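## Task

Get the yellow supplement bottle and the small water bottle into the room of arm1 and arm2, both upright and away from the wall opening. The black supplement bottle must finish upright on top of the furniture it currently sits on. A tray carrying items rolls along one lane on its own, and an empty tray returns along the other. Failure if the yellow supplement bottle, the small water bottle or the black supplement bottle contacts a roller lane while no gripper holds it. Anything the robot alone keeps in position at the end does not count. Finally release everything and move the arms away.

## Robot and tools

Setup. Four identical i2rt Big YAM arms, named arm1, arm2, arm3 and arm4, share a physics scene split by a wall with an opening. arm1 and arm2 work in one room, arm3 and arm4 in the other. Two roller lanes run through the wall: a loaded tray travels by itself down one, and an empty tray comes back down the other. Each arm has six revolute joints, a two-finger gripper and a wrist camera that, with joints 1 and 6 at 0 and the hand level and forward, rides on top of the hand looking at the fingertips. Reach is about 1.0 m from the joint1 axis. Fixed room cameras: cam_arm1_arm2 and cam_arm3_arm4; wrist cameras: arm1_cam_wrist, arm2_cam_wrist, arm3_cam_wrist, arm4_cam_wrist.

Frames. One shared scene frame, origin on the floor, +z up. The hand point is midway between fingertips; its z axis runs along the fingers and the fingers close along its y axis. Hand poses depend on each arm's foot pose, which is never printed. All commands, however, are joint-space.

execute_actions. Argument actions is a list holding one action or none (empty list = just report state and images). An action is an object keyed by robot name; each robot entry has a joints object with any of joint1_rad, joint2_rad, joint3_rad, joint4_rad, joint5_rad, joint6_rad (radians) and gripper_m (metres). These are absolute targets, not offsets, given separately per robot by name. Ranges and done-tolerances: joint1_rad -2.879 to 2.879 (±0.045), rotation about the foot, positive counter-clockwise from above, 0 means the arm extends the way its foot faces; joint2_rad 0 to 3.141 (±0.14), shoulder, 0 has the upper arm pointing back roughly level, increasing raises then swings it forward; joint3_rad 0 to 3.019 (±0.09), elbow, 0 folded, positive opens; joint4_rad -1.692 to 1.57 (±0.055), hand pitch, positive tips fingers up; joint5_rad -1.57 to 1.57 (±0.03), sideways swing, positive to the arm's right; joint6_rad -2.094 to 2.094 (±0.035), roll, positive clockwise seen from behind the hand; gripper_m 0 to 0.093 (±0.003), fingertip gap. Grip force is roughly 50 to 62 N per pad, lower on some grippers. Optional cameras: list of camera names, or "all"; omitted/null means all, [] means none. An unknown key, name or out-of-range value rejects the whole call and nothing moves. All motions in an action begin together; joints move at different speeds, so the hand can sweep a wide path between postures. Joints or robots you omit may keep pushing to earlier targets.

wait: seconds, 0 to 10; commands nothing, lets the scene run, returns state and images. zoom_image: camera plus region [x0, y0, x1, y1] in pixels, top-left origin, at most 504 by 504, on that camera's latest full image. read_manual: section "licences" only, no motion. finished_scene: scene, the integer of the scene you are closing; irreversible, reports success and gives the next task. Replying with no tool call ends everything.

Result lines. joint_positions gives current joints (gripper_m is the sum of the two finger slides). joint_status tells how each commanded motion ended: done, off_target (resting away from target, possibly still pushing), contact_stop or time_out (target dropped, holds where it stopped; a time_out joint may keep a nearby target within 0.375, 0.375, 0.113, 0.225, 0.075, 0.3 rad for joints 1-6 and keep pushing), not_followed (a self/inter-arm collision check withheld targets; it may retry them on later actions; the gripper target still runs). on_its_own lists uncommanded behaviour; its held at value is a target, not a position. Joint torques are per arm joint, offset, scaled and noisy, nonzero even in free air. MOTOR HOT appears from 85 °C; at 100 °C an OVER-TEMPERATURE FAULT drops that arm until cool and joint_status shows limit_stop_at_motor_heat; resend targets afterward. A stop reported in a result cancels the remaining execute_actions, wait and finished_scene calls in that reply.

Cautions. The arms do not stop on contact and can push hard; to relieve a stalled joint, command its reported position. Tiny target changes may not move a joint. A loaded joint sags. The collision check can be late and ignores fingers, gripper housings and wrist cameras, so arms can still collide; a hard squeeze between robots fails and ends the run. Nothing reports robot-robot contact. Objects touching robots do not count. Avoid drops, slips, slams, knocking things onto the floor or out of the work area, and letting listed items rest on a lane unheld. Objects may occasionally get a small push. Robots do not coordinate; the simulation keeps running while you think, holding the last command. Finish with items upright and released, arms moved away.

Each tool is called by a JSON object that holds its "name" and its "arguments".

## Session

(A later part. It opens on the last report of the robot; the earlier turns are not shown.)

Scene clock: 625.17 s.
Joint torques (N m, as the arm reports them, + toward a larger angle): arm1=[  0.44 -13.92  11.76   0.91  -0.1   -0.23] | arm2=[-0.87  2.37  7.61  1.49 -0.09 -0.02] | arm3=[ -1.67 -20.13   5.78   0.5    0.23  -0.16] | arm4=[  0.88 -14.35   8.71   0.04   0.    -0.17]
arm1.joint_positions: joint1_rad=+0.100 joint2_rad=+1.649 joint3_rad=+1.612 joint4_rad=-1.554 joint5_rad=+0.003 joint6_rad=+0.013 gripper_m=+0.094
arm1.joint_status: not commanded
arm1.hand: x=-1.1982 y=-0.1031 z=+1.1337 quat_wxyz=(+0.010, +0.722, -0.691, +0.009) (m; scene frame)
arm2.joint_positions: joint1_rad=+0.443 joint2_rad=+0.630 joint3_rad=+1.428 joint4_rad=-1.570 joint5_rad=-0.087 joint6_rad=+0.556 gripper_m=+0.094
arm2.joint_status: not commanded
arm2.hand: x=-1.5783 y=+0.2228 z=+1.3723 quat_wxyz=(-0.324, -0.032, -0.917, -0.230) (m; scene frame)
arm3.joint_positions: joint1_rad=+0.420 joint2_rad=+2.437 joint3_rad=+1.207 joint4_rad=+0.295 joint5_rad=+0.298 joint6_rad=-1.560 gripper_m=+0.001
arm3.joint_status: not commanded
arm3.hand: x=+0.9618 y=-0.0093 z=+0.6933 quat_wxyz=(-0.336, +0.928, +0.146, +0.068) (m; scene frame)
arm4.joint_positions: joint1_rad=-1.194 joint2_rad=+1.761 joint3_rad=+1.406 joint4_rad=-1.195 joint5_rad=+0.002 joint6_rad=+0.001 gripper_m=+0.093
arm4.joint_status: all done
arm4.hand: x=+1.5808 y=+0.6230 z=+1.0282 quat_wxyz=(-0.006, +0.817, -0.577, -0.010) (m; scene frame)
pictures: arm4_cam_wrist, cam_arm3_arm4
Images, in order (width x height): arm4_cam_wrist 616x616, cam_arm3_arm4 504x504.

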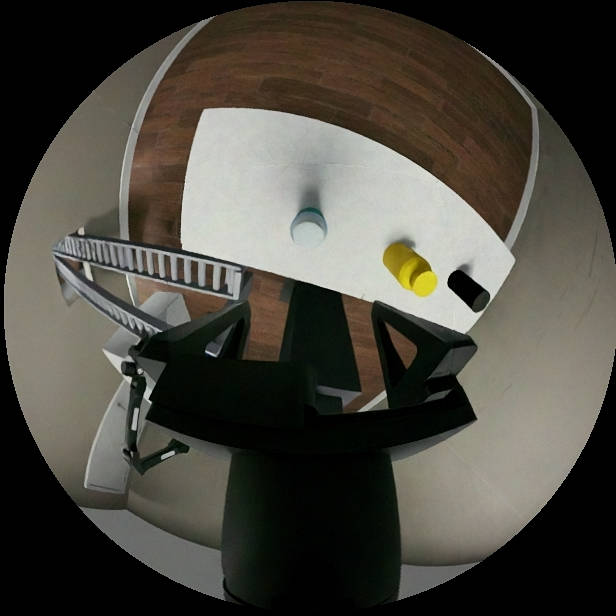

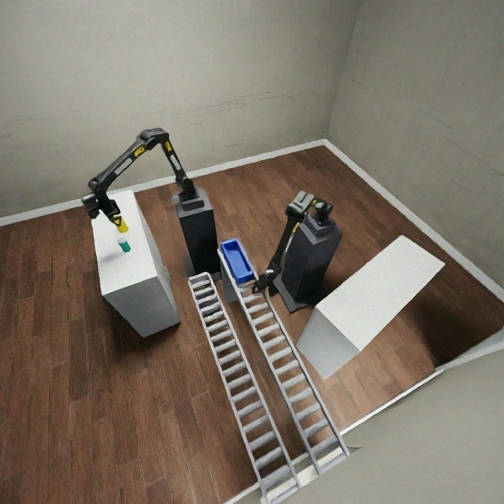

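{"name": "zoom_image", "arguments": {"camera": "arm4_cam_wrist", "region": [240, 160, 500, 330]}}

{"name": "zoom_image", "arguments": {"camera": "cam_arm3_arm4", "region": [60, 170, 300, 320]}}

Region (240, 160, 500, 330) of arm4_cam_wrist's 616x616 image, scaled by 1.938, with more detail than that image has; it fills the top 330 rows of this view, and the rest is white.

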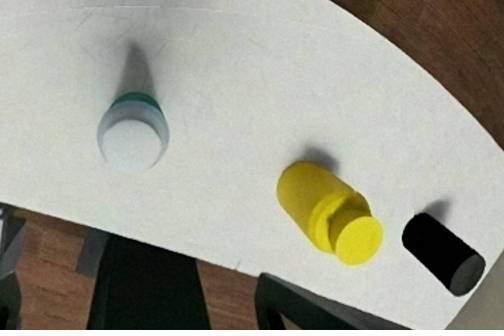

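Region (60, 170, 300, 320) of cam_arm3_arm4's 504x504 image, scaled by 2.100, with more detail than that image has; it fills the top 315 rows of this view, and the rest is white.

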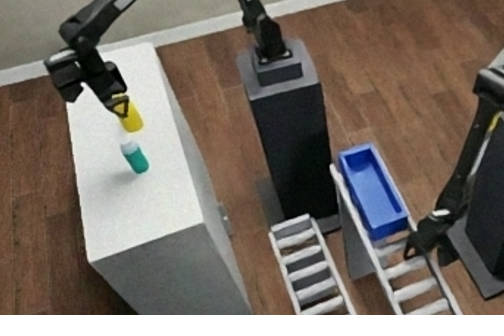

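{"name": "execute_actions", "arguments": {"actions": [{"arm4": {"joints": {"joint2_rad": 1.93, "joint3_rad": 1.288, "joint4_rad": -0.905}}}], "cameras": ["arm4_cam_wrist", "cam_arm3_arm4"]}}

{"name": "zoom_image", "arguments": {"camera": "cam_arm3_arm4", "region": [70, 170, 190, 280]}}

Scene clock: 643.93 s.
Joint torques (N m, as the arm reports them, + toward a larger angle): arm1=[  0.4  -13.89  11.75   0.89  -0.09  -0.23] | arm2=[-0.78  1.91  7.75  1.41 -0.09 -0.04] | arm3=[ -0.13 -18.94   5.71   0.68   0.19  -0.1 ] | arm4=[  0.17 -15.57   8.02   1.27  -0.03  -0.21]
arm1.joint_positions: joint1_rad=+0.100 joint2_rad=+1.649 joint3_rad=+1.612 joint4_rad=-1.554 joint5_rad=+0.003 joint6_rad=+0.013 gripper_m=+0.094
arm1.joint_status: not commanded
arm1.hand: x=-1.1982 y=-0.1031 z=+1.1337 quat_wxyz=(+0.010, +0.722, -0.691, +0.009) (m; scene frame)
arm2.joint_positions: joint1_rad=+0.443 joint2_rad=+0.630 joint3_rad=+1.428 joint4_rad=-1.570 joint5_rad=-0.087 joint6_rad=+0.556 gripper_m=+0.094
arm2.joint_status: not commanded
arm2.hand: x=-1.5783 y=+0.2228 z=+1.3723 quat_wxyz=(-0.324, -0.032, -0.917, -0.230) (m; scene frame)
arm3.joint_positions: joint1_rad=+0.420 joint2_rad=+2.437 joint3_rad=+1.207 joint4_rad=+0.295 joint5_rad=+0.298 joint6_rad=-1.560 gripper_m=+0.001
arm3.joint_status: not commanded
arm3.hand: x=+0.9618 y=-0.0093 z=+0.6933 quat_wxyz=(-0.336, +0.928, +0.146, +0.068) (m; scene frame)
arm4.joint_positions: joint1_rad=-1.194 joint2_rad=+1.931 joint3_rad=+1.270 joint4_rad=-0.922 joint5_rad=+0.002 joint6_rad=+0.001 gripper_m=+0.093
arm4.joint_status: all done
arm4.hand: x=+1.5824 y=+0.6177 z=+0.8981 quat_wxyz=(+0.003, +0.817, -0.577, +0.003) (m; scene frame)
pictures: arm4_cam_wrist, cam_arm3_arm4
Images, in order (width x height): arm4_cam_wrist 616x616, cam_arm3_arm4 504x504.

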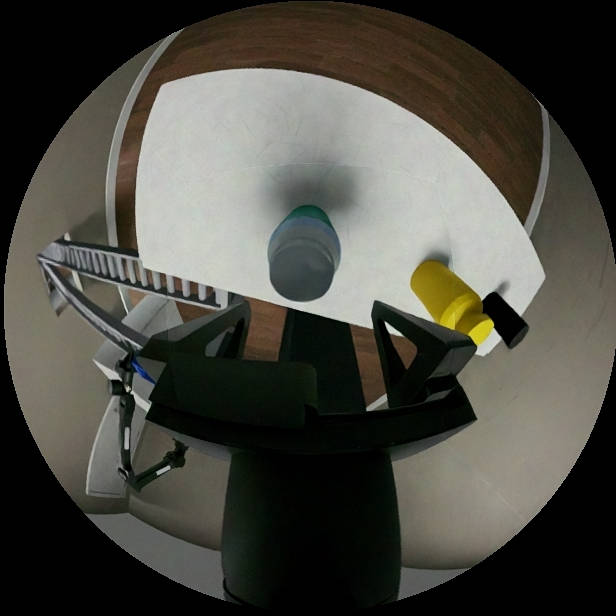

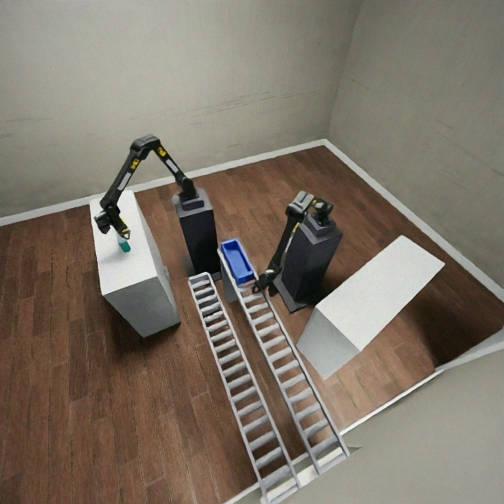

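Region (70, 170, 190, 280) of cam_arm3_arm4's 504x504 image, scaled by 4.200, with more detail than that image has; it fills the top 462 rows of this view, and the rest is white.

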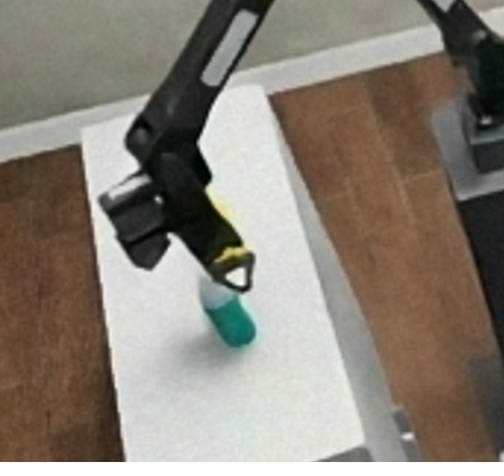

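{"name": "execute_actions", "arguments": {"actions": [{"arm4": {"joints": {"joint1_rad": -1.177, "joint2_rad": 2.03, "joint3_rad": 1.33, "joint4_rad": -0.838}}}], "cameras": ["arm4_cam_wrist", "cam_arm3_arm4"]}}

{"name": "zoom_image", "arguments": {"camera": "cam_arm3_arm4", "region": [70, 170, 190, 280]}}

Scene clock: 667.07 s.
Joint torques (N m, as the arm reports them, + toward a larger angle): arm1=[  0.3  -13.91  11.79   0.92  -0.1   -0.23] | arm2=[-0.06  2.62  7.84  1.67 -0.1  -0.05] | arm3=[ -0.46 -20.04   6.12   0.72   0.2   -0.13] | arm4=[  0.61 -15.17   8.09   0.97  -0.05  -0.18]
arm1.joint_positions: joint1_rad=+0.100 joint2_rad=+1.649 joint3_rad=+1.612 joint4_rad=-1.554 joint5_rad=+0.003 joint6_rad=+0.013 gripper_m=+0.094
arm1.joint_status: not commanded
arm1.hand: x=-1.1982 y=-0.1031 z=+1.1337 quat_wxyz=(+0.010, +0.722, -0.691, +0.009) (m; scene frame)
arm2.joint_positions: joint1_rad=+0.443 joint2_rad=+0.630 joint3_rad=+1.428 joint4_rad=-1.570 joint5_rad=-0.087 joint6_rad=+0.556 gripper_m=+0.094
arm2.joint_status: not commanded
arm2.hand: x=-1.5783 y=+0.2228 z=+1.3723 quat_wxyz=(-0.324, -0.032, -0.917, -0.230) (m; scene frame)
arm3.joint_positions: joint1_rad=+0.420 joint2_rad=+2.437 joint3_rad=+1.207 joint4_rad=+0.295 joint5_rad=+0.298 joint6_rad=-1.560 gripper_m=+0.001
arm3.joint_status: not commanded
arm3.hand: x=+0.9618 y=-0.0093 z=+0.6933 quat_wxyz=(-0.336, +0.928, +0.146, +0.068) (m; scene frame)
arm4.joint_positions: joint1_rad=-1.182 joint2_rad=+2.026 joint3_rad=+1.305 joint4_rad=-0.853 joint5_rad=+0.002 joint6_rad=+0.001 gripper_m=+0.093
arm4.joint_status: all done
arm4.hand: x=+1.5699 y=+0.6324 z=+0.8602 quat_wxyz=(+0.000, +0.821, -0.571, +0.000) (m; scene frame)
pictures: arm4_cam_wrist, cam_arm3_arm4
Images, in order (width x height): arm4_cam_wrist 616x616, cam_arm3_arm4 504x504.

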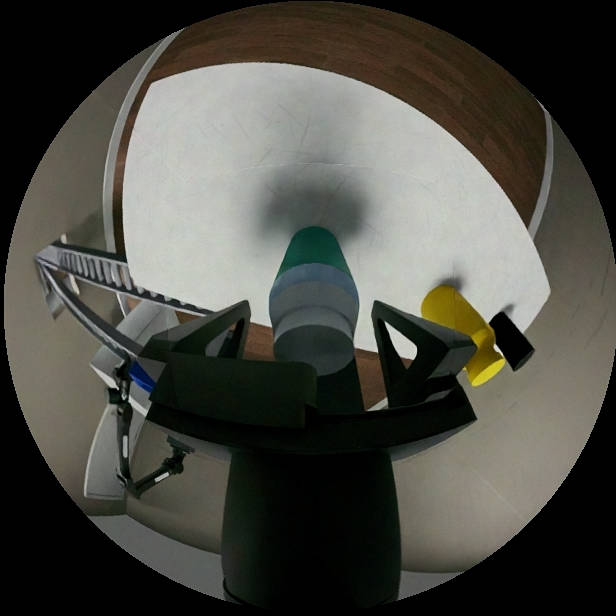

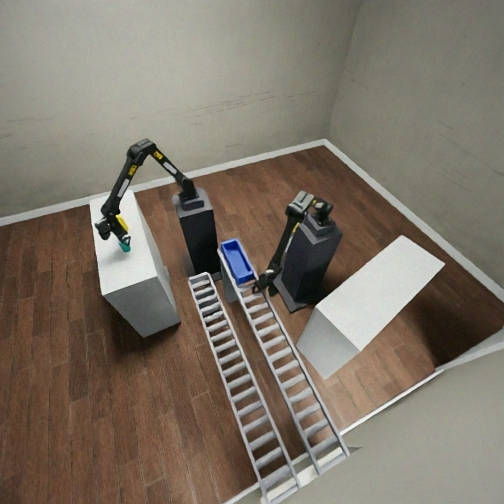

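Region (70, 170, 190, 280) of cam_arm3_arm4's 504x504 image, scaled by 4.200, with more detail than that image has; it fills the top 462 rows of this view, and the rest is white.

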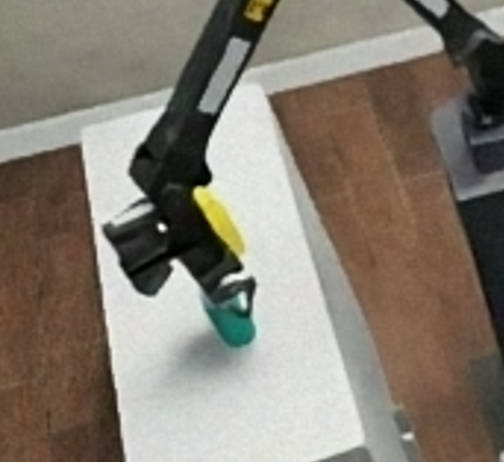

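{"name": "execute_actions", "arguments": {"actions": [{"arm4": {"joints": {"joint2_rad": 2.075, "joint4_rad": -0.80}}}], "cameras": ["arm4_cam_wrist"]}}

Scene clock: 675.47 s.
Joint torques (N m, as the arm reports them, + toward a larger angle): arm1=[  0.51 -13.92  11.78   0.93  -0.09  -0.23] | arm2=[-0.46  2.36  7.8   1.24 -0.09 -0.07] | arm3=[ -0.23 -19.38   5.72   0.59   0.17  -0.14] | arm4=[  0.29 -14.99   7.78   1.1    0.02  -0.15]
arm1.joint_positions: joint1_rad=+0.100 joint2_rad=+1.649 joint3_rad=+1.612 joint4_rad=-1.554 joint5_rad=+0.003 joint6_rad=+0.013 gripper_m=+0.094
arm1.joint_status: not commanded
arm1.hand: x=-1.1982 y=-0.1031 z=+1.1337 quat_wxyz=(+0.010, +0.722, -0.691, +0.009) (m; scene frame)
arm2.joint_positions: joint1_rad=+0.443 joint2_rad=+0.630 joint3_rad=+1.428 joint4_rad=-1.570 joint5_rad=-0.087 joint6_rad=+0.556 gripper_m=+0.094
arm2.joint_status: not commanded
arm2.hand: x=-1.5783 y=+0.2228 z=+1.3723 quat_wxyz=(-0.324, -0.032, -0.917, -0.230) (m; scene frame)
arm3.joint_positions: joint1_rad=+0.420 joint2_rad=+2.437 joint3_rad=+1.207 joint4_rad=+0.295 joint5_rad=+0.298 joint6_rad=-1.560 gripper_m=+0.001
arm3.joint_status: not commanded
arm3.hand: x=+0.9618 y=-0.0093 z=+0.6933 quat_wxyz=(-0.336, +0.928, +0.146, +0.068) (m; scene frame)
arm4.joint_positions: joint1_rad=-1.182 joint2_rad=+2.058 joint3_rad=+1.306 joint4_rad=-0.815 joint5_rad=+0.001 joint6_rad=+0.001 gripper_m=+0.093
arm4.joint_status: all done
arm4.hand: x=+1.5687 y=+0.6355 z=+0.8439 quat_wxyz=(-0.001, +0.821, -0.571, -0.003) (m; scene frame)
pictures: arm4_cam_wrist
Images, in order (width x height): arm4_cam_wrist 616x616.

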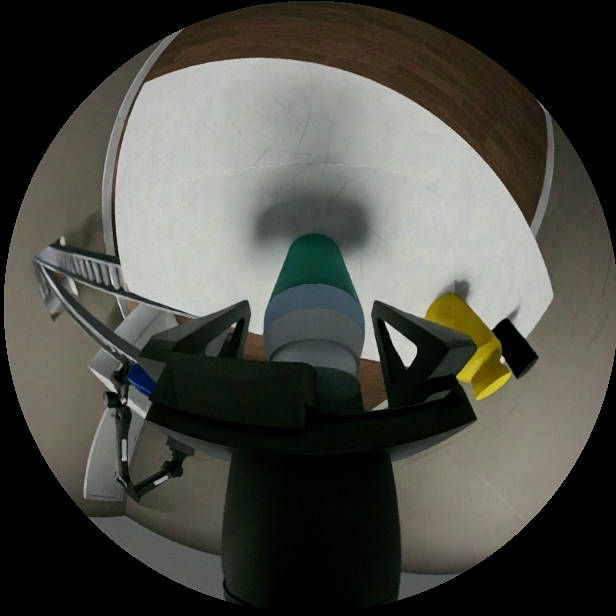

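{"name": "execute_actions", "arguments": {"actions": [{"arm4": {"joints": {"gripper_m": 0.03}}}], "cameras": ["arm4_cam_wrist", "cam_arm3_arm4"]}}

{"name": "zoom_image", "arguments": {"camera": "cam_arm3_arm4", "region": [70, 170, 190, 280]}}

Scene clock: 680.27 s.
Joint torques (N m, as the arm reports them, + toward a larger angle): arm1=[  0.28 -13.87  11.77   0.93  -0.09  -0.24] | arm2=[-0.65  1.78  7.7   1.55 -0.05 -0.04] | arm3=[ -0.67 -19.     5.47   0.51   0.23  -0.13] | arm4=[ -0.09 -14.85   7.77   1.14  -0.05  -0.17]
arm1.joint_positions: joint1_rad=+0.100 joint2_rad=+1.649 joint3_rad=+1.612 joint4_rad=-1.554 joint5_rad=+0.003 joint6_rad=+0.013 gripper_m=+0.094
arm1.joint_status: not commanded
arm1.hand: x=-1.1982 y=-0.1031 z=+1.1337 quat_wxyz=(+0.010, +0.722, -0.691, +0.009) (m; scene frame)
arm2.joint_positions: joint1_rad=+0.443 joint2_rad=+0.630 joint3_rad=+1.428 joint4_rad=-1.570 joint5_rad=-0.087 joint6_rad=+0.556 gripper_m=+0.094
arm2.joint_status: not commanded
arm2.hand: x=-1.5783 y=+0.2228 z=+1.3723 quat_wxyz=(-0.324, -0.032, -0.917, -0.230) (m; scene frame)
arm3.joint_positions: joint1_rad=+0.420 joint2_rad=+2.437 joint3_rad=+1.207 joint4_rad=+0.295 joint5_rad=+0.298 joint6_rad=-1.560 gripper_m=+0.001
arm3.joint_status: not commanded
arm3.hand: x=+0.9618 y=-0.0093 z=+0.6933 quat_wxyz=(-0.336, +0.928, +0.146, +0.068) (m; scene frame)
arm4.joint_positions: joint1_rad=-1.181 joint2_rad=+2.058 joint3_rad=+1.306 joint4_rad=-0.815 joint5_rad=+0.001 joint6_rad=+0.000 gripper_m=+0.050
arm4.joint_status: gripper_m off_target (ended at +0.050, target +0.030)
arm4.hand: x=+1.5685 y=+0.6355 z=+0.8439 quat_wxyz=(-0.001, +0.821, -0.571, -0.003) (m; scene frame)
pictures: arm4_cam_wrist, cam_arm3_arm4
Images, in order (width x height): arm4_cam_wrist 616x616, cam_arm3_arm4 504x504.

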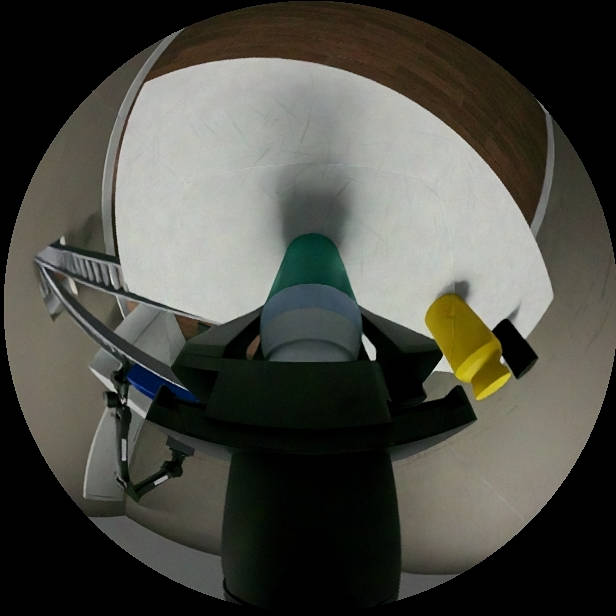

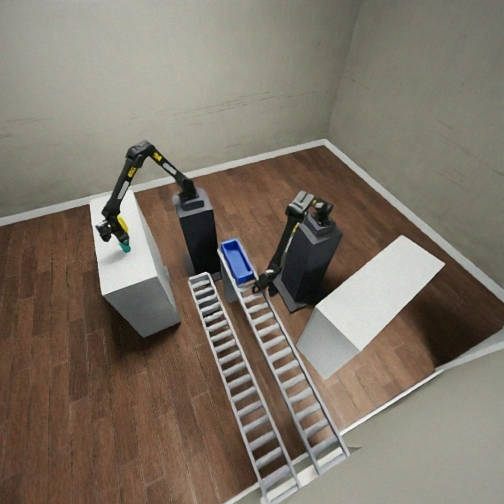

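Region (70, 170, 190, 280) of cam_arm3_arm4's 504x504 image, scaled by 4.200, with more detail than that image has; it fills the top 462 rows of this view, and the rest is white.

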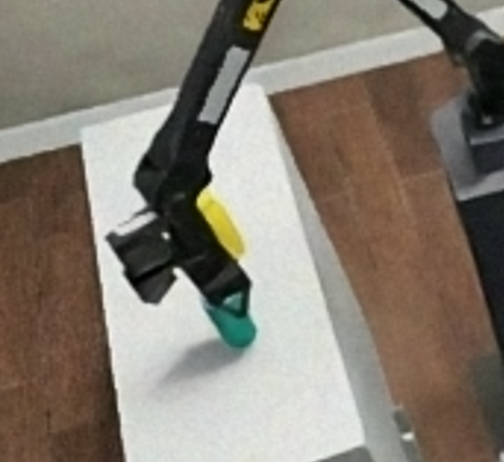

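{"name": "execute_actions", "arguments": {"actions": [{"arm4": {"joints": {"joint2_rad": 1.9, "joint3_rad": 1.62, "joint4_rad": -1.28, "gripper_m": 0.03}}}], "cameras": ["arm4_cam_wrist"]}}

{"name": "execute_actions", "arguments": {"actions": [{"arm4": {"joints": {"joint1_rad": 0.268, "joint2_rad": 2.24, "joint3_rad": 1.93, "joint4_rad": -1.345, "joint5_rad": 0, "joint6_rad": 1.81, "gripper_m": 0.03}}}], "cameras": ["arm4_cam_wrist", "cam_arm3_arm4"]}}

{"name": "zoom_image", "arguments": {"camera": "cam_arm3_arm4", "region": [180, 200, 310, 320]}}

Scene clock: 733.03 s.
Joint torques (N m, as the arm reports them, + toward a larger angle): arm1=[  0.37 -13.92  11.77   0.91  -0.1   -0.23] | arm2=[-0.46  1.54  7.64  1.5  -0.06 -0.08] | arm3=[ -0.4  -18.87   5.47   0.5    0.24  -0.15] | arm4=[ -0.04 -16.58   9.13  -0.1    0.03  -0.17]
arm1.joint_positions: joint1_rad=+0.100 joint2_rad=+1.649 joint3_rad=+1.612 joint4_rad=-1.554 joint5_rad=+0.003 joint6_rad=+0.013 gripper_m=+0.094
arm1.joint_status: not commanded
arm1.hand: x=-1.1982 y=-0.1031 z=+1.1337 quat_wxyz=(+0.010, +0.722, -0.691, +0.009) (m; scene frame)
arm2.joint_positions: joint1_rad=+0.443 joint2_rad=+0.630 joint3_rad=+1.428 joint4_rad=-1.570 joint5_rad=-0.087 joint6_rad=+0.556 gripper_m=+0.094
arm2.joint_status: not commanded
arm2.hand: x=-1.5783 y=+0.2228 z=+1.3723 quat_wxyz=(-0.324, -0.032, -0.917, -0.230) (m; scene frame)
arm3.joint_positions: joint1_rad=+0.420 joint2_rad=+2.437 joint3_rad=+1.207 joint4_rad=+0.295 joint5_rad=+0.298 joint6_rad=-1.560 gripper_m=+0.001
arm3.joint_status: not commanded
arm3.hand: x=+0.9618 y=-0.0093 z=+0.6933 quat_wxyz=(-0.336, +0.928, +0.146, +0.068) (m; scene frame)
arm4.joint_positions: joint1_rad=-1.181 joint2_rad=+1.907 joint3_rad=+1.605 joint4_rad=-1.264 joint5_rad=+0.001 joint6_rad=+0.000 gripper_m=+0.050
arm4.joint_status: gripper_m off_target (ended at +0.050, target +0.030); the others done
arm4.hand: x=+1.5559 y=+0.6706 z=+1.0236 quat_wxyz=(-0.002, +0.821, -0.571, -0.004) (m; scene frame)
pictures: arm4_cam_wrist
Images, in order (width x height): arm4_cam_wrist 616x616.

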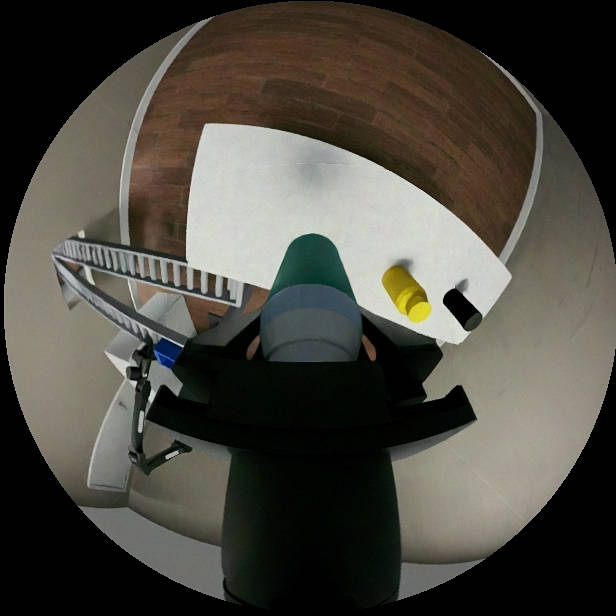

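Scene clock: 735.30 s.
Joint torques (N m, as the arm reports them, + toward a larger angle): arm1=[  0.34 -13.95  11.77   0.91  -0.1   -0.23] | arm2=[-0.15  1.85  7.75  1.71 -0.11  0.  ] | arm3=[ -0.34 -19.45   5.76   0.82   0.22  -0.1 ] | arm4=[  0.01 -21.47   9.27  -0.24   0.26   0.07]
arm1.joint_positions: joint1_rad=+0.100 joint2_rad=+1.649 joint3_rad=+1.612 joint4_rad=-1.554 joint5_rad=+0.003 joint6_rad=+0.013 gripper_m=+0.094
arm1.joint_status: not commanded
arm1.hand: x=-1.1982 y=-0.1031 z=+1.1337 quat_wxyz=(+0.010, +0.722, -0.691, +0.009) (m; scene frame)
arm2.joint_positions: joint1_rad=+0.443 joint2_rad=+0.630 joint3_rad=+1.428 joint4_rad=-1.570 joint5_rad=-0.087 joint6_rad=+0.556 gripper_m=+0.094
arm2.joint_status: not commanded
arm2.hand: x=-1.5783 y=+0.2228 z=+1.3723 quat_wxyz=(-0.324, -0.032, -0.917, -0.230) (m; scene frame)
arm3.joint_positions: joint1_rad=+0.420 joint2_rad=+2.437 joint3_rad=+1.207 joint4_rad=+0.295 joint5_rad=+0.298 joint6_rad=-1.560 gripper_m=+0.001
arm3.joint_status: not commanded
arm3.hand: x=+0.9618 y=-0.0093 z=+0.6933 quat_wxyz=(-0.336, +0.928, +0.146, +0.068) (m; scene frame)
arm4.joint_positions: joint1_rad=+0.265 joint2_rad=+2.265 joint3_rad=+1.902 joint4_rad=-1.333 joint5_rad=-0.002 joint6_rad=+1.798 gripper_m=+0.050
arm4.joint_status: gripper_m off_target (ended at +0.050, target +0.030); the others done
arm4.hand: x=+1.1300 y=-0.0169 z=+0.9162 quat_wxyz=(-0.052, +0.707, -0.705, +0.032) (m; scene frame)
pictures: arm4_cam_wrist, cam_arm3_arm4
Images, in order (width x height): arm4_cam_wrist 616x616, cam_arm3_arm4 504x504.

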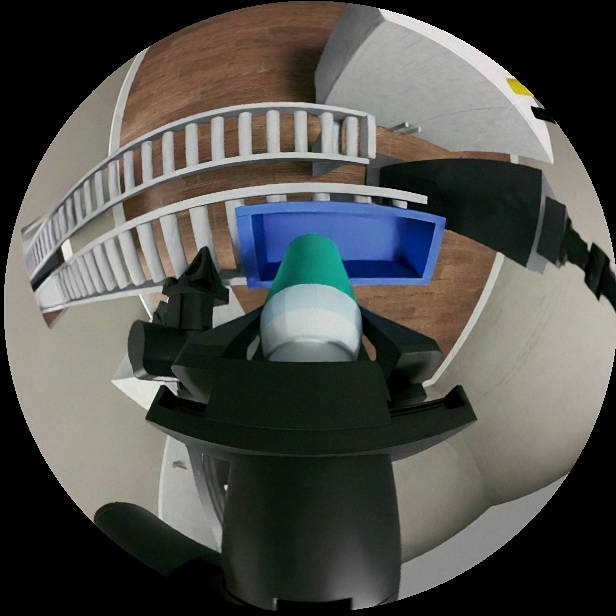

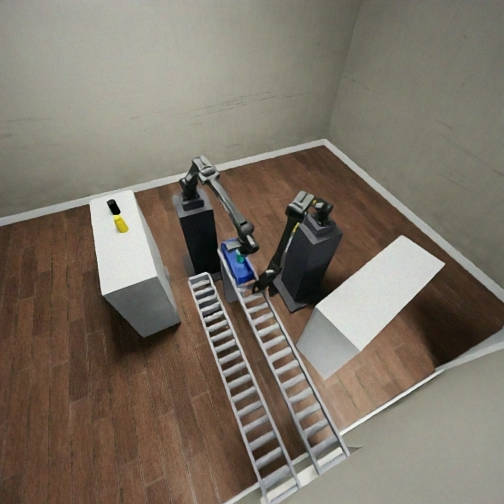

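Region (180, 200, 310, 320) of cam_arm3_arm4's 504x504 image, scaled by 3.877, with more detail than that image has; it fills the top 465 rows of this view, and the rest is white.

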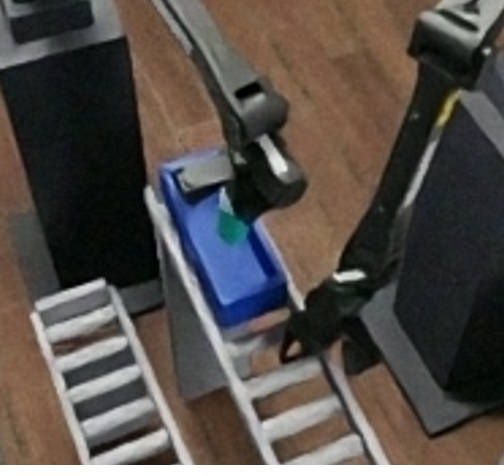

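{"name": "zoom_image", "arguments": {"camera": "arm4_cam_wrist", "region": [150, 160, 460, 340]}}

Region (150, 160, 460, 340) of arm4_cam_wrist's 616x616 image, scaled by 1.626, with more detail than that image has; it fills the top 293 rows of this view, and the rest is white.

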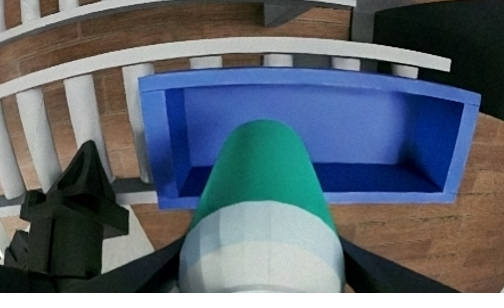

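{"name": "execute_actions", "arguments": {"actions": [{"arm4": {"joints": {"joint1_rad": 0.285, "joint2_rad": 2.325, "joint4_rad": -1.226, "gripper_m": 0.03}}}], "cameras": ["arm4_cam_wrist", "cam_arm3_arm4"]}}

{"name": "zoom_image", "arguments": {"camera": "arm4_cam_wrist", "region": [150, 160, 460, 340]}}

{"name": "zoom_image", "arguments": {"camera": "cam_arm3_arm4", "region": [190, 210, 300, 320]}}

Scene clock: 761.47 s.
Joint torques (N m, as the arm reports them, + toward a larger angle): arm1=[  0.37 -13.97  11.74   0.9   -0.1   -0.23] | arm2=[-1.25  2.2   7.56  1.4  -0.09 -0.06] | arm3=[ -1.01 -19.53   5.69   0.45   0.22  -0.13] | arm4=[ -0.12 -22.33   9.13   0.6    0.25   0.04]
arm1.joint_positions: joint1_rad=+0.100 joint2_rad=+1.649 joint3_rad=+1.612 joint4_rad=-1.554 joint5_rad=+0.003 joint6_rad=+0.013 gripper_m=+0.094
arm1.joint_status: not commanded
arm1.hand: x=-1.1982 y=-0.1031 z=+1.1337 quat_wxyz=(+0.010, +0.722, -0.691, +0.009) (m; scene frame)
arm2.joint_positions: joint1_rad=+0.443 joint2_rad=+0.630 joint3_rad=+1.428 joint4_rad=-1.570 joint5_rad=-0.087 joint6_rad=+0.556 gripper_m=+0.094
arm2.joint_status: not commanded
arm2.hand: x=-1.5783 y=+0.2228 z=+1.3723 quat_wxyz=(-0.324, -0.032, -0.917, -0.230) (m; scene frame)
arm3.joint_positions: joint1_rad=+0.420 joint2_rad=+2.437 joint3_rad=+1.207 joint4_rad=+0.295 joint5_rad=+0.298 joint6_rad=-1.560 gripper_m=+0.001
arm3.joint_status: not commanded
arm3.hand: x=+0.9618 y=-0.0093 z=+0.6933 quat_wxyz=(-0.336, +0.928, +0.146, +0.068) (m; scene frame)
arm4.joint_positions: joint1_rad=+0.283 joint2_rad=+2.336 joint3_rad=+1.902 joint4_rad=-1.241 joint5_rad=-0.002 joint6_rad=+1.799 gripper_m=+0.050
arm4.joint_status: gripper_m off_target (ended at +0.050, target +0.030); the others done
arm4.hand: x=+1.1214 y=-0.0306 z=+0.8686 quat_wxyz=(-0.044, +0.713, -0.699, +0.026) (m; scene frame)
pictures: arm4_cam_wrist, cam_arm3_arm4
Images, in order (width x height): arm4_cam_wrist 616x616, cam_arm3_arm4 504x504.

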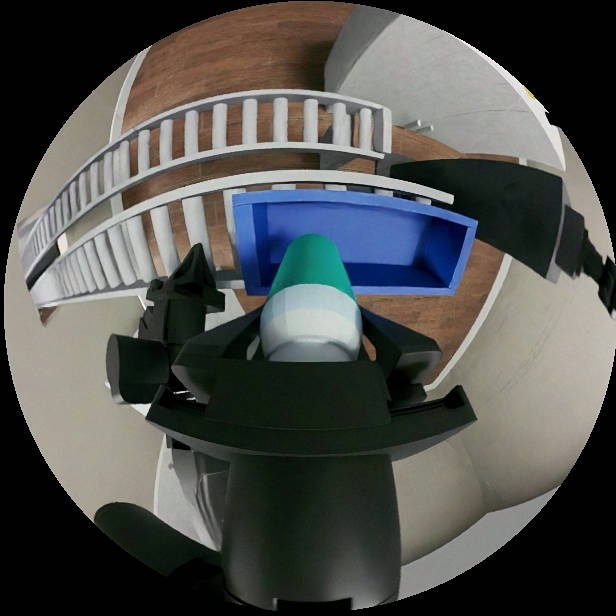

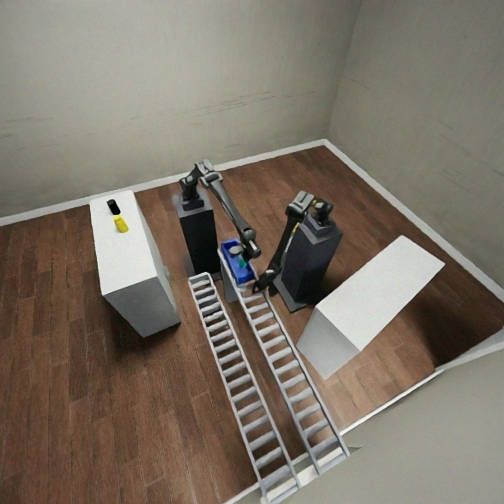

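Region (150, 160, 460, 340) of arm4_cam_wrist's 616x616 image, scaled by 1.626, with more detail than that image has; it fills the top 293 rows of this view, and the rest is white.

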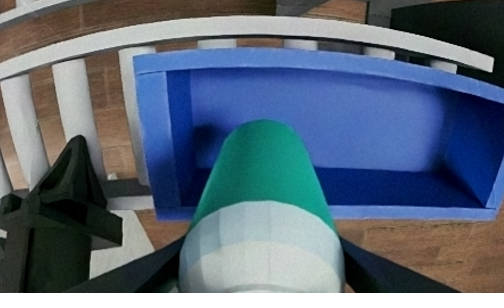

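Region (190, 210, 300, 320) of cam_arm3_arm4's 504x504 image, scaled by 4.582, with more detail than that image has.

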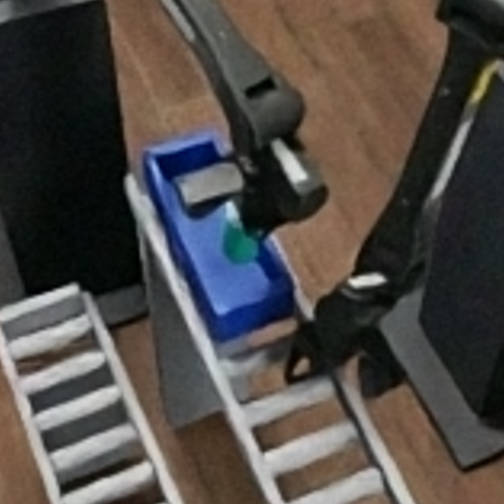

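{"name": "execute_actions", "arguments": {"actions": [{"arm4": {"joints": {"joint1_rad": 0.267, "joint2_rad": 2.402, "joint3_rad": 1.89, "joint4_rad": -1.12, "gripper_m": 0.03}}}], "cameras": ["arm4_cam_wrist", "cam_arm3_arm4"]}}

{"name": "zoom_image", "arguments": {"camera": "arm4_cam_wrist", "region": [130, 150, 480, 350]}}

{"name": "zoom_image", "arguments": {"camera": "cam_arm3_arm4", "region": [190, 210, 300, 320]}}

Scene clock: 776.63 s.
Joint torques (N m, as the arm reports them, + toward a larger angle): arm1=[  0.42 -13.91  11.75   0.89  -0.09  -0.22] | arm2=[-0.7   2.44  7.61  1.57 -0.05 -0.08] | arm3=[ -1.2  -19.87   5.86   0.66   0.21  -0.16] | arm4=[ -0.05 -21.43   7.95   0.87   0.22   0.08]
arm1.joint_positions: joint1_rad=+0.100 joint2_rad=+1.649 joint3_rad=+1.612 joint4_rad=-1.554 joint5_rad=+0.003 joint6_rad=+0.013 gripper_m=+0.094
arm1.joint_status: not commanded
arm1.hand: x=-1.1982 y=-0.1031 z=+1.1337 quat_wxyz=(+0.010, +0.722, -0.691, +0.009) (m; scene frame)
arm2.joint_positions: joint1_rad=+0.443 joint2_rad=+0.630 joint3_rad=+1.428 joint4_rad=-1.570 joint5_rad=-0.087 joint6_rad=+0.556 gripper_m=+0.094
arm2.joint_status: not commanded
arm2.hand: x=-1.5783 y=+0.2228 z=+1.3723 quat_wxyz=(-0.324, -0.032, -0.917, -0.230) (m; scene frame)
arm3.joint_positions: joint1_rad=+0.420 joint2_rad=+2.437 joint3_rad=+1.207 joint4_rad=+0.295 joint5_rad=+0.298 joint6_rad=-1.560 gripper_m=+0.001
arm3.joint_status: not commanded
arm3.hand: x=+0.9618 y=-0.0093 z=+0.6933 quat_wxyz=(-0.336, +0.928, +0.146, +0.068) (m; scene frame)
arm4.joint_positions: joint1_rad=+0.271 joint2_rad=+2.414 joint3_rad=+1.875 joint4_rad=-1.134 joint5_rad=-0.002 joint6_rad=+1.799 gripper_m=+0.050
arm4.joint_status: gripper_m off_target (ended at +0.050, target +0.030); the others done
arm4.hand: x=+1.1208 y=-0.0231 z=+0.8086 quat_wxyz=(-0.042, +0.709, -0.703, +0.026) (m; scene frame)
pictures: arm4_cam_wrist, cam_arm3_arm4
Images, in order (width x height): arm4_cam_wrist 616x616, cam_arm3_arm4 504x504.

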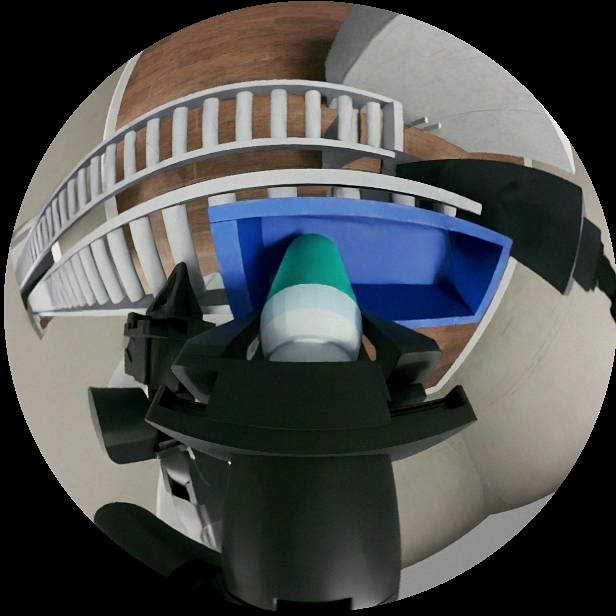

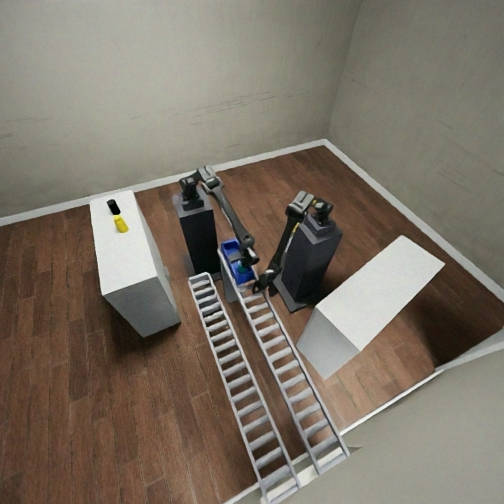

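Region (130, 150, 480, 350) of arm4_cam_wrist's 616x616 image, scaled by 1.440, with more detail than that image has; it fills the top 288 rows of this view, and the rest is white.

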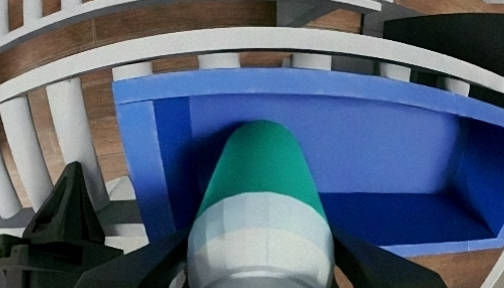

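Region (190, 210, 300, 320) of cam_arm3_arm4's 504x504 image, scaled by 4.582, with more detail than that image has.

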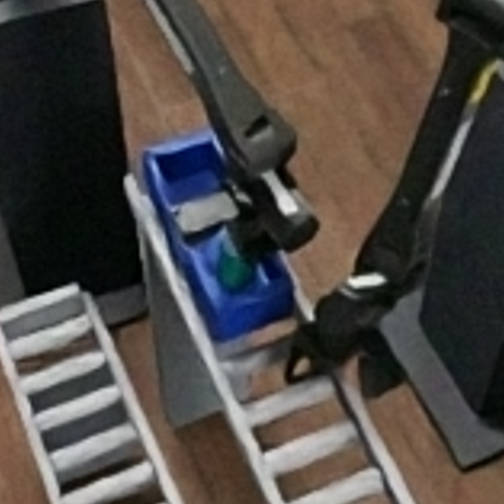

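{"name": "execute_actions", "arguments": {"actions": [{"arm4": {"joints": {"joint2_rad": 2.445, "joint4_rad": -1.097, "gripper_m": 0.03}}}], "cameras": ["arm4_cam_wrist"]}}

{"name": "zoom_image", "arguments": {"camera": "arm4_cam_wrist", "region": [130, 150, 480, 350]}}

Scene clock: 781.40 s.
Joint torques (N m, as the arm reports them, + toward a larger angle): arm1=[  0.38 -13.92  11.73   0.94  -0.1   -0.23] | arm2=[-0.47  1.97  7.77  1.66 -0.12 -0.05] | arm3=[ -0.35 -19.23   5.89   0.43   0.21  -0.1 ] | arm4=[ -0.29 -21.07   7.95   0.64   0.23   0.02]
arm1.joint_positions: joint1_rad=+0.100 joint2_rad=+1.649 joint3_rad=+1.612 joint4_rad=-1.554 joint5_rad=+0.003 joint6_rad=+0.013 gripper_m=+0.094
arm1.joint_status: not commanded
arm1.hand: x=-1.1982 y=-0.1031 z=+1.1337 quat_wxyz=(+0.010, +0.722, -0.691, +0.009) (m; scene frame)
arm2.joint_positions: joint1_rad=+0.443 joint2_rad=+0.630 joint3_rad=+1.428 joint4_rad=-1.570 joint5_rad=-0.087 joint6_rad=+0.556 gripper_m=+0.094
arm2.joint_status: not commanded
arm2.hand: x=-1.5783 y=+0.2228 z=+1.3723 quat_wxyz=(-0.324, -0.032, -0.917, -0.230) (m; scene frame)
arm3.joint_positions: joint1_rad=+0.420 joint2_rad=+2.437 joint3_rad=+1.207 joint4_rad=+0.295 joint5_rad=+0.298 joint6_rad=-1.560 gripper_m=+0.001
arm3.joint_status: not commanded
arm3.hand: x=+0.9618 y=-0.0093 z=+0.6933 quat_wxyz=(-0.336, +0.928, +0.146, +0.068) (m; scene frame)
arm4.joint_positions: joint1_rad=+0.271 joint2_rad=+2.444 joint3_rad=+1.875 joint4_rad=-1.111 joint5_rad=-0.002 joint6_rad=+1.799 gripper_m=+0.050
arm4.joint_status: gripper_m off_target (ended at +0.050, target +0.030); the others done
arm4.hand: x=+1.1226 y=-0.0226 z=+0.7891 quat_wxyz=(-0.045, +0.709, -0.703, +0.027) (m; scene frame)
pictures: arm4_cam_wrist
Images, in order (width x height): arm4_cam_wrist 616x616.

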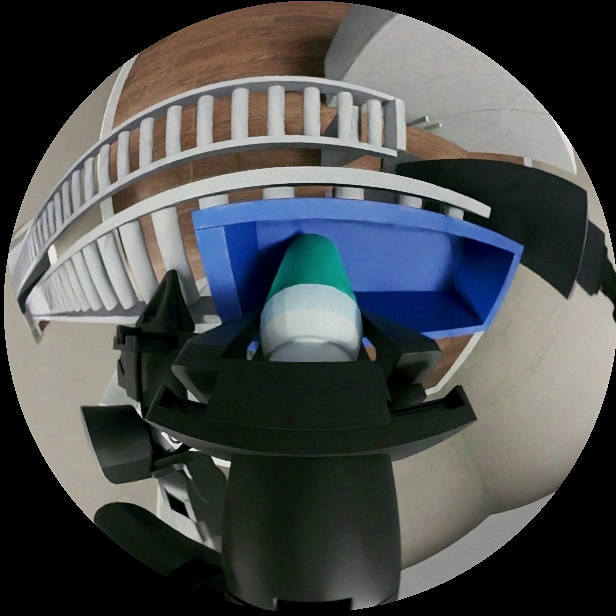

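Region (130, 150, 480, 350) of arm4_cam_wrist's 616x616 image, scaled by 1.440, with more detail than that image has; it fills the top 288 rows of this view, and the rest is white.

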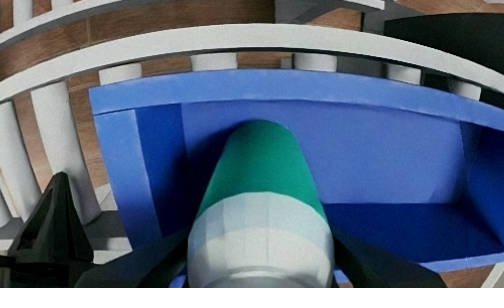

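{"name": "execute_actions", "arguments": {"actions": [{"arm4": {"joints": {"joint2_rad": 2.475, "joint4_rad": -1.08, "gripper_m": 0.03}}}], "cameras": ["arm4_cam_wrist"]}}

Scene clock: 786.43 s.
Joint torques (N m, as the arm reports them, + toward a larger angle): arm1=[  0.44 -14.01  11.76   0.93  -0.1   -0.22] | arm2=[-0.51  2.34  7.72  1.65 -0.11  0.  ] | arm3=[ -0.92 -19.29   5.73   0.85   0.22  -0.1 ] | arm4=[ -0.07 -19.54   7.6    0.78   0.15   0.05]
arm1.joint_positions: joint1_rad=+0.100 joint2_rad=+1.649 joint3_rad=+1.612 joint4_rad=-1.554 joint5_rad=+0.003 joint6_rad=+0.013 gripper_m=+0.094
arm1.joint_status: not commanded
arm1.hand: x=-1.1982 y=-0.1031 z=+1.1337 quat_wxyz=(+0.010, +0.722, -0.691, +0.009) (m; scene frame)
arm2.joint_positions: joint1_rad=+0.443 joint2_rad=+0.630 joint3_rad=+1.428 joint4_rad=-1.570 joint5_rad=-0.087 joint6_rad=+0.556 gripper_m=+0.094
arm2.joint_status: not commanded
arm2.hand: x=-1.5783 y=+0.2228 z=+1.3723 quat_wxyz=(-0.324, -0.032, -0.917, -0.230) (m; scene frame)
arm3.joint_positions: joint1_rad=+0.420 joint2_rad=+2.437 joint3_rad=+1.207 joint4_rad=+0.295 joint5_rad=+0.298 joint6_rad=-1.560 gripper_m=+0.001
arm3.joint_status: not commanded
arm3.hand: x=+0.9618 y=-0.0093 z=+0.6933 quat_wxyz=(-0.336, +0.928, +0.146, +0.068) (m; scene frame)
arm4.joint_positions: joint1_rad=+0.271 joint2_rad=+2.459 joint3_rad=+1.875 joint4_rad=-1.091 joint5_rad=+0.000 joint6_rad=+1.800 gripper_m=+0.050
arm4.joint_status: gripper_m off_target (ended at +0.050, target +0.030); the others done
arm4.hand: x=+1.1219 y=-0.0224 z=+0.7787 quat_wxyz=(-0.044, +0.709, -0.703, +0.026) (m; scene frame)
pictures: arm4_cam_wrist
Images, in order (width x height): arm4_cam_wrist 616x616.

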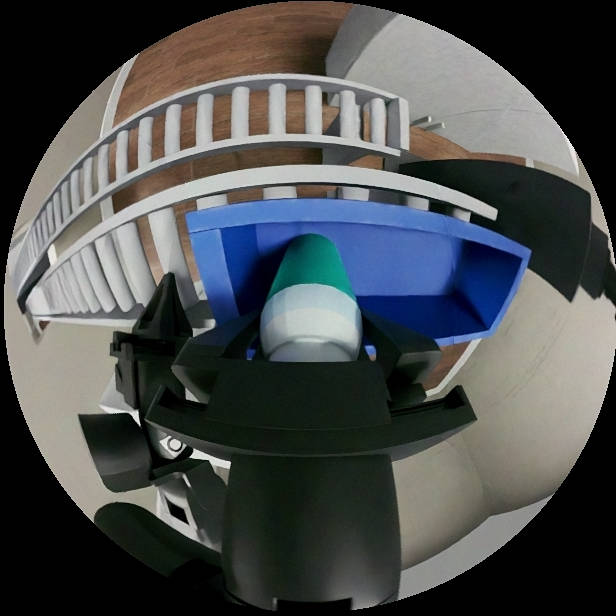

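{"name": "execute_actions", "arguments": {"actions": [{"arm4": {"joints": {"joint2_rad": 2.455, "gripper_m": 0.072}}}], "cameras": ["arm4_cam_wrist"]}}

{"name": "execute_actions", "arguments": {"actions": [{"arm4": {"joints": {"joint2_rad": 2.2, "joint3_rad": 1.9, "joint4_rad": -1.33}}}], "cameras": ["arm4_cam_wrist", "cam_arm3_arm4"]}}

Scene clock: 792.37 s.
Joint torques (N m, as the arm reports them, + toward a larger angle): arm1=[  0.36 -13.98  11.75   0.92  -0.11  -0.23] | arm2=[-0.79  2.1   7.77  1.61 -0.11 -0.06] | arm3=[ -1.08 -19.5    5.55   0.79   0.24  -0.14] | arm4=[ -0.1  -21.24   7.76   0.59   0.15   0.06]
arm1.joint_positions: joint1_rad=+0.100 joint2_rad=+1.649 joint3_rad=+1.612 joint4_rad=-1.554 joint5_rad=+0.003 joint6_rad=+0.013 gripper_m=+0.094
arm1.joint_status: not commanded
arm1.hand: x=-1.1982 y=-0.1031 z=+1.1337 quat_wxyz=(+0.010, +0.722, -0.691, +0.009) (m; scene frame)
arm2.joint_positions: joint1_rad=+0.443 joint2_rad=+0.630 joint3_rad=+1.428 joint4_rad=-1.570 joint5_rad=-0.087 joint6_rad=+0.556 gripper_m=+0.094
arm2.joint_status: not commanded
arm2.hand: x=-1.5783 y=+0.2228 z=+1.3723 quat_wxyz=(-0.324, -0.032, -0.917, -0.230) (m; scene frame)
arm3.joint_positions: joint1_rad=+0.420 joint2_rad=+2.437 joint3_rad=+1.207 joint4_rad=+0.295 joint5_rad=+0.298 joint6_rad=-1.560 gripper_m=+0.001
arm3.joint_status: not commanded
arm3.hand: x=+0.9618 y=-0.0093 z=+0.6933 quat_wxyz=(-0.336, +0.928, +0.146, +0.068) (m; scene frame)
arm4.joint_positions: joint1_rad=+0.271 joint2_rad=+2.458 joint3_rad=+1.875 joint4_rad=-1.091 joint5_rad=+0.000 joint6_rad=+1.800 gripper_m=+0.072
arm4.joint_status: all done
arm4.hand: x=+1.1214 y=-0.0225 z=+0.7794 quat_wxyz=(-0.044, +0.709, -0.703, +0.025) (m; scene frame)
pictures: arm4_cam_wrist
Images, in order (width x height): arm4_cam_wrist 616x616.

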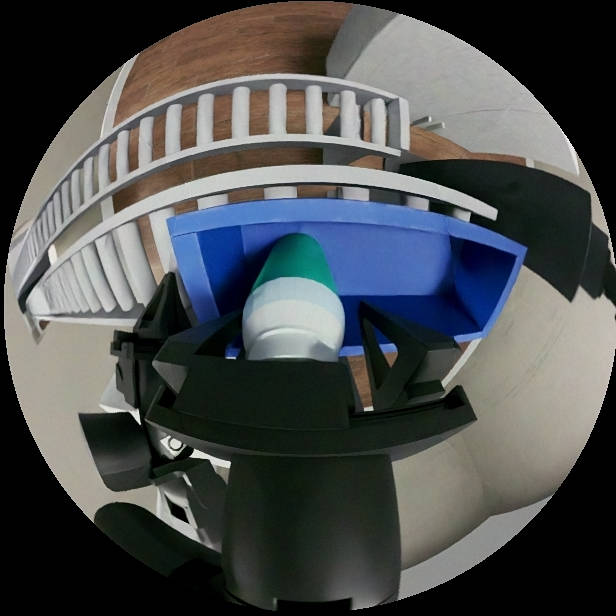

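Scene clock: 793.73 s.
Joint torques (N m, as the arm reports them, + toward a larger angle): arm1=[  0.36 -13.9   11.77   0.88  -0.1   -0.24] | arm2=[-0.48  2.37  7.62  1.5  -0.1  -0.08] | arm3=[ -0.11 -19.47   5.79   0.59   0.27  -0.11] | arm4=[ -1.18 -18.95   8.69  -0.09   0.19   0.04]
arm1.joint_positions: joint1_rad=+0.100 joint2_rad=+1.649 joint3_rad=+1.612 joint4_rad=-1.554 joint5_rad=+0.003 joint6_rad=+0.013 gripper_m=+0.094
arm1.joint_status: not commanded
arm1.hand: x=-1.1982 y=-0.1031 z=+1.1337 quat_wxyz=(+0.010, +0.722, -0.691, +0.009) (m; scene frame)
arm2.joint_positions: joint1_rad=+0.443 joint2_rad=+0.630 joint3_rad=+1.428 joint4_rad=-1.570 joint5_rad=-0.087 joint6_rad=+0.556 gripper_m=+0.094
arm2.joint_status: not commanded
arm2.hand: x=-1.5783 y=+0.2228 z=+1.3723 quat_wxyz=(-0.324, -0.032, -0.917, -0.230) (m; scene frame)
arm3.joint_positions: joint1_rad=+0.421 joint2_rad=+2.437 joint3_rad=+1.207 joint4_rad=+0.295 joint5_rad=+0.297 joint6_rad=-1.560 gripper_m=+0.001
arm3.joint_status: not commanded
arm3.hand: x=+0.9610 y=-0.0096 z=+0.6933 quat_wxyz=(-0.336, +0.928, +0.147, +0.067) (m; scene frame)
arm4.joint_positions: joint1_rad=+0.271 joint2_rad=+2.190 joint3_rad=+1.891 joint4_rad=-1.313 joint5_rad=+0.000 joint6_rad=+1.800 gripper_m=+0.072
arm4.joint_status: all done
arm4.hand: x=+1.1220 y=-0.0228 z=+0.9589 quat_wxyz=(-0.017, +0.710, -0.704, +0.009) (m; scene frame)
pictures: arm4_cam_wrist, cam_arm3_arm4
Images, in order (width x height): arm4_cam_wrist 616x616, cam_arm3_arm4 504x504.

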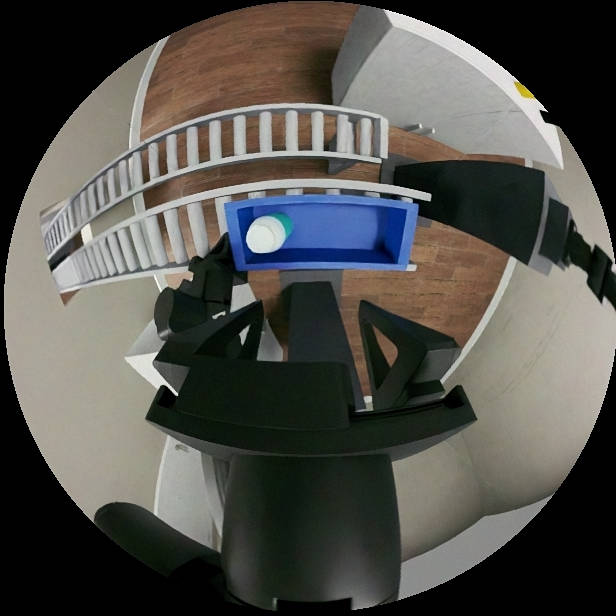

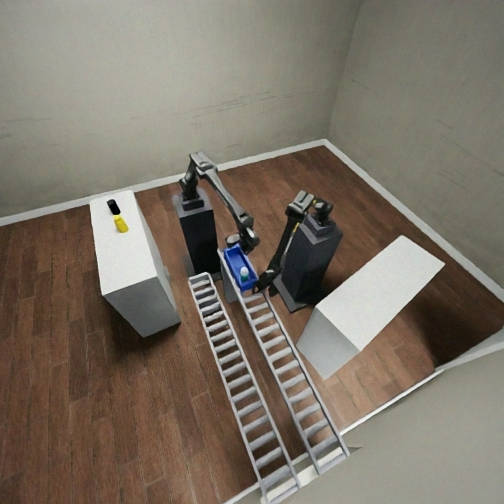

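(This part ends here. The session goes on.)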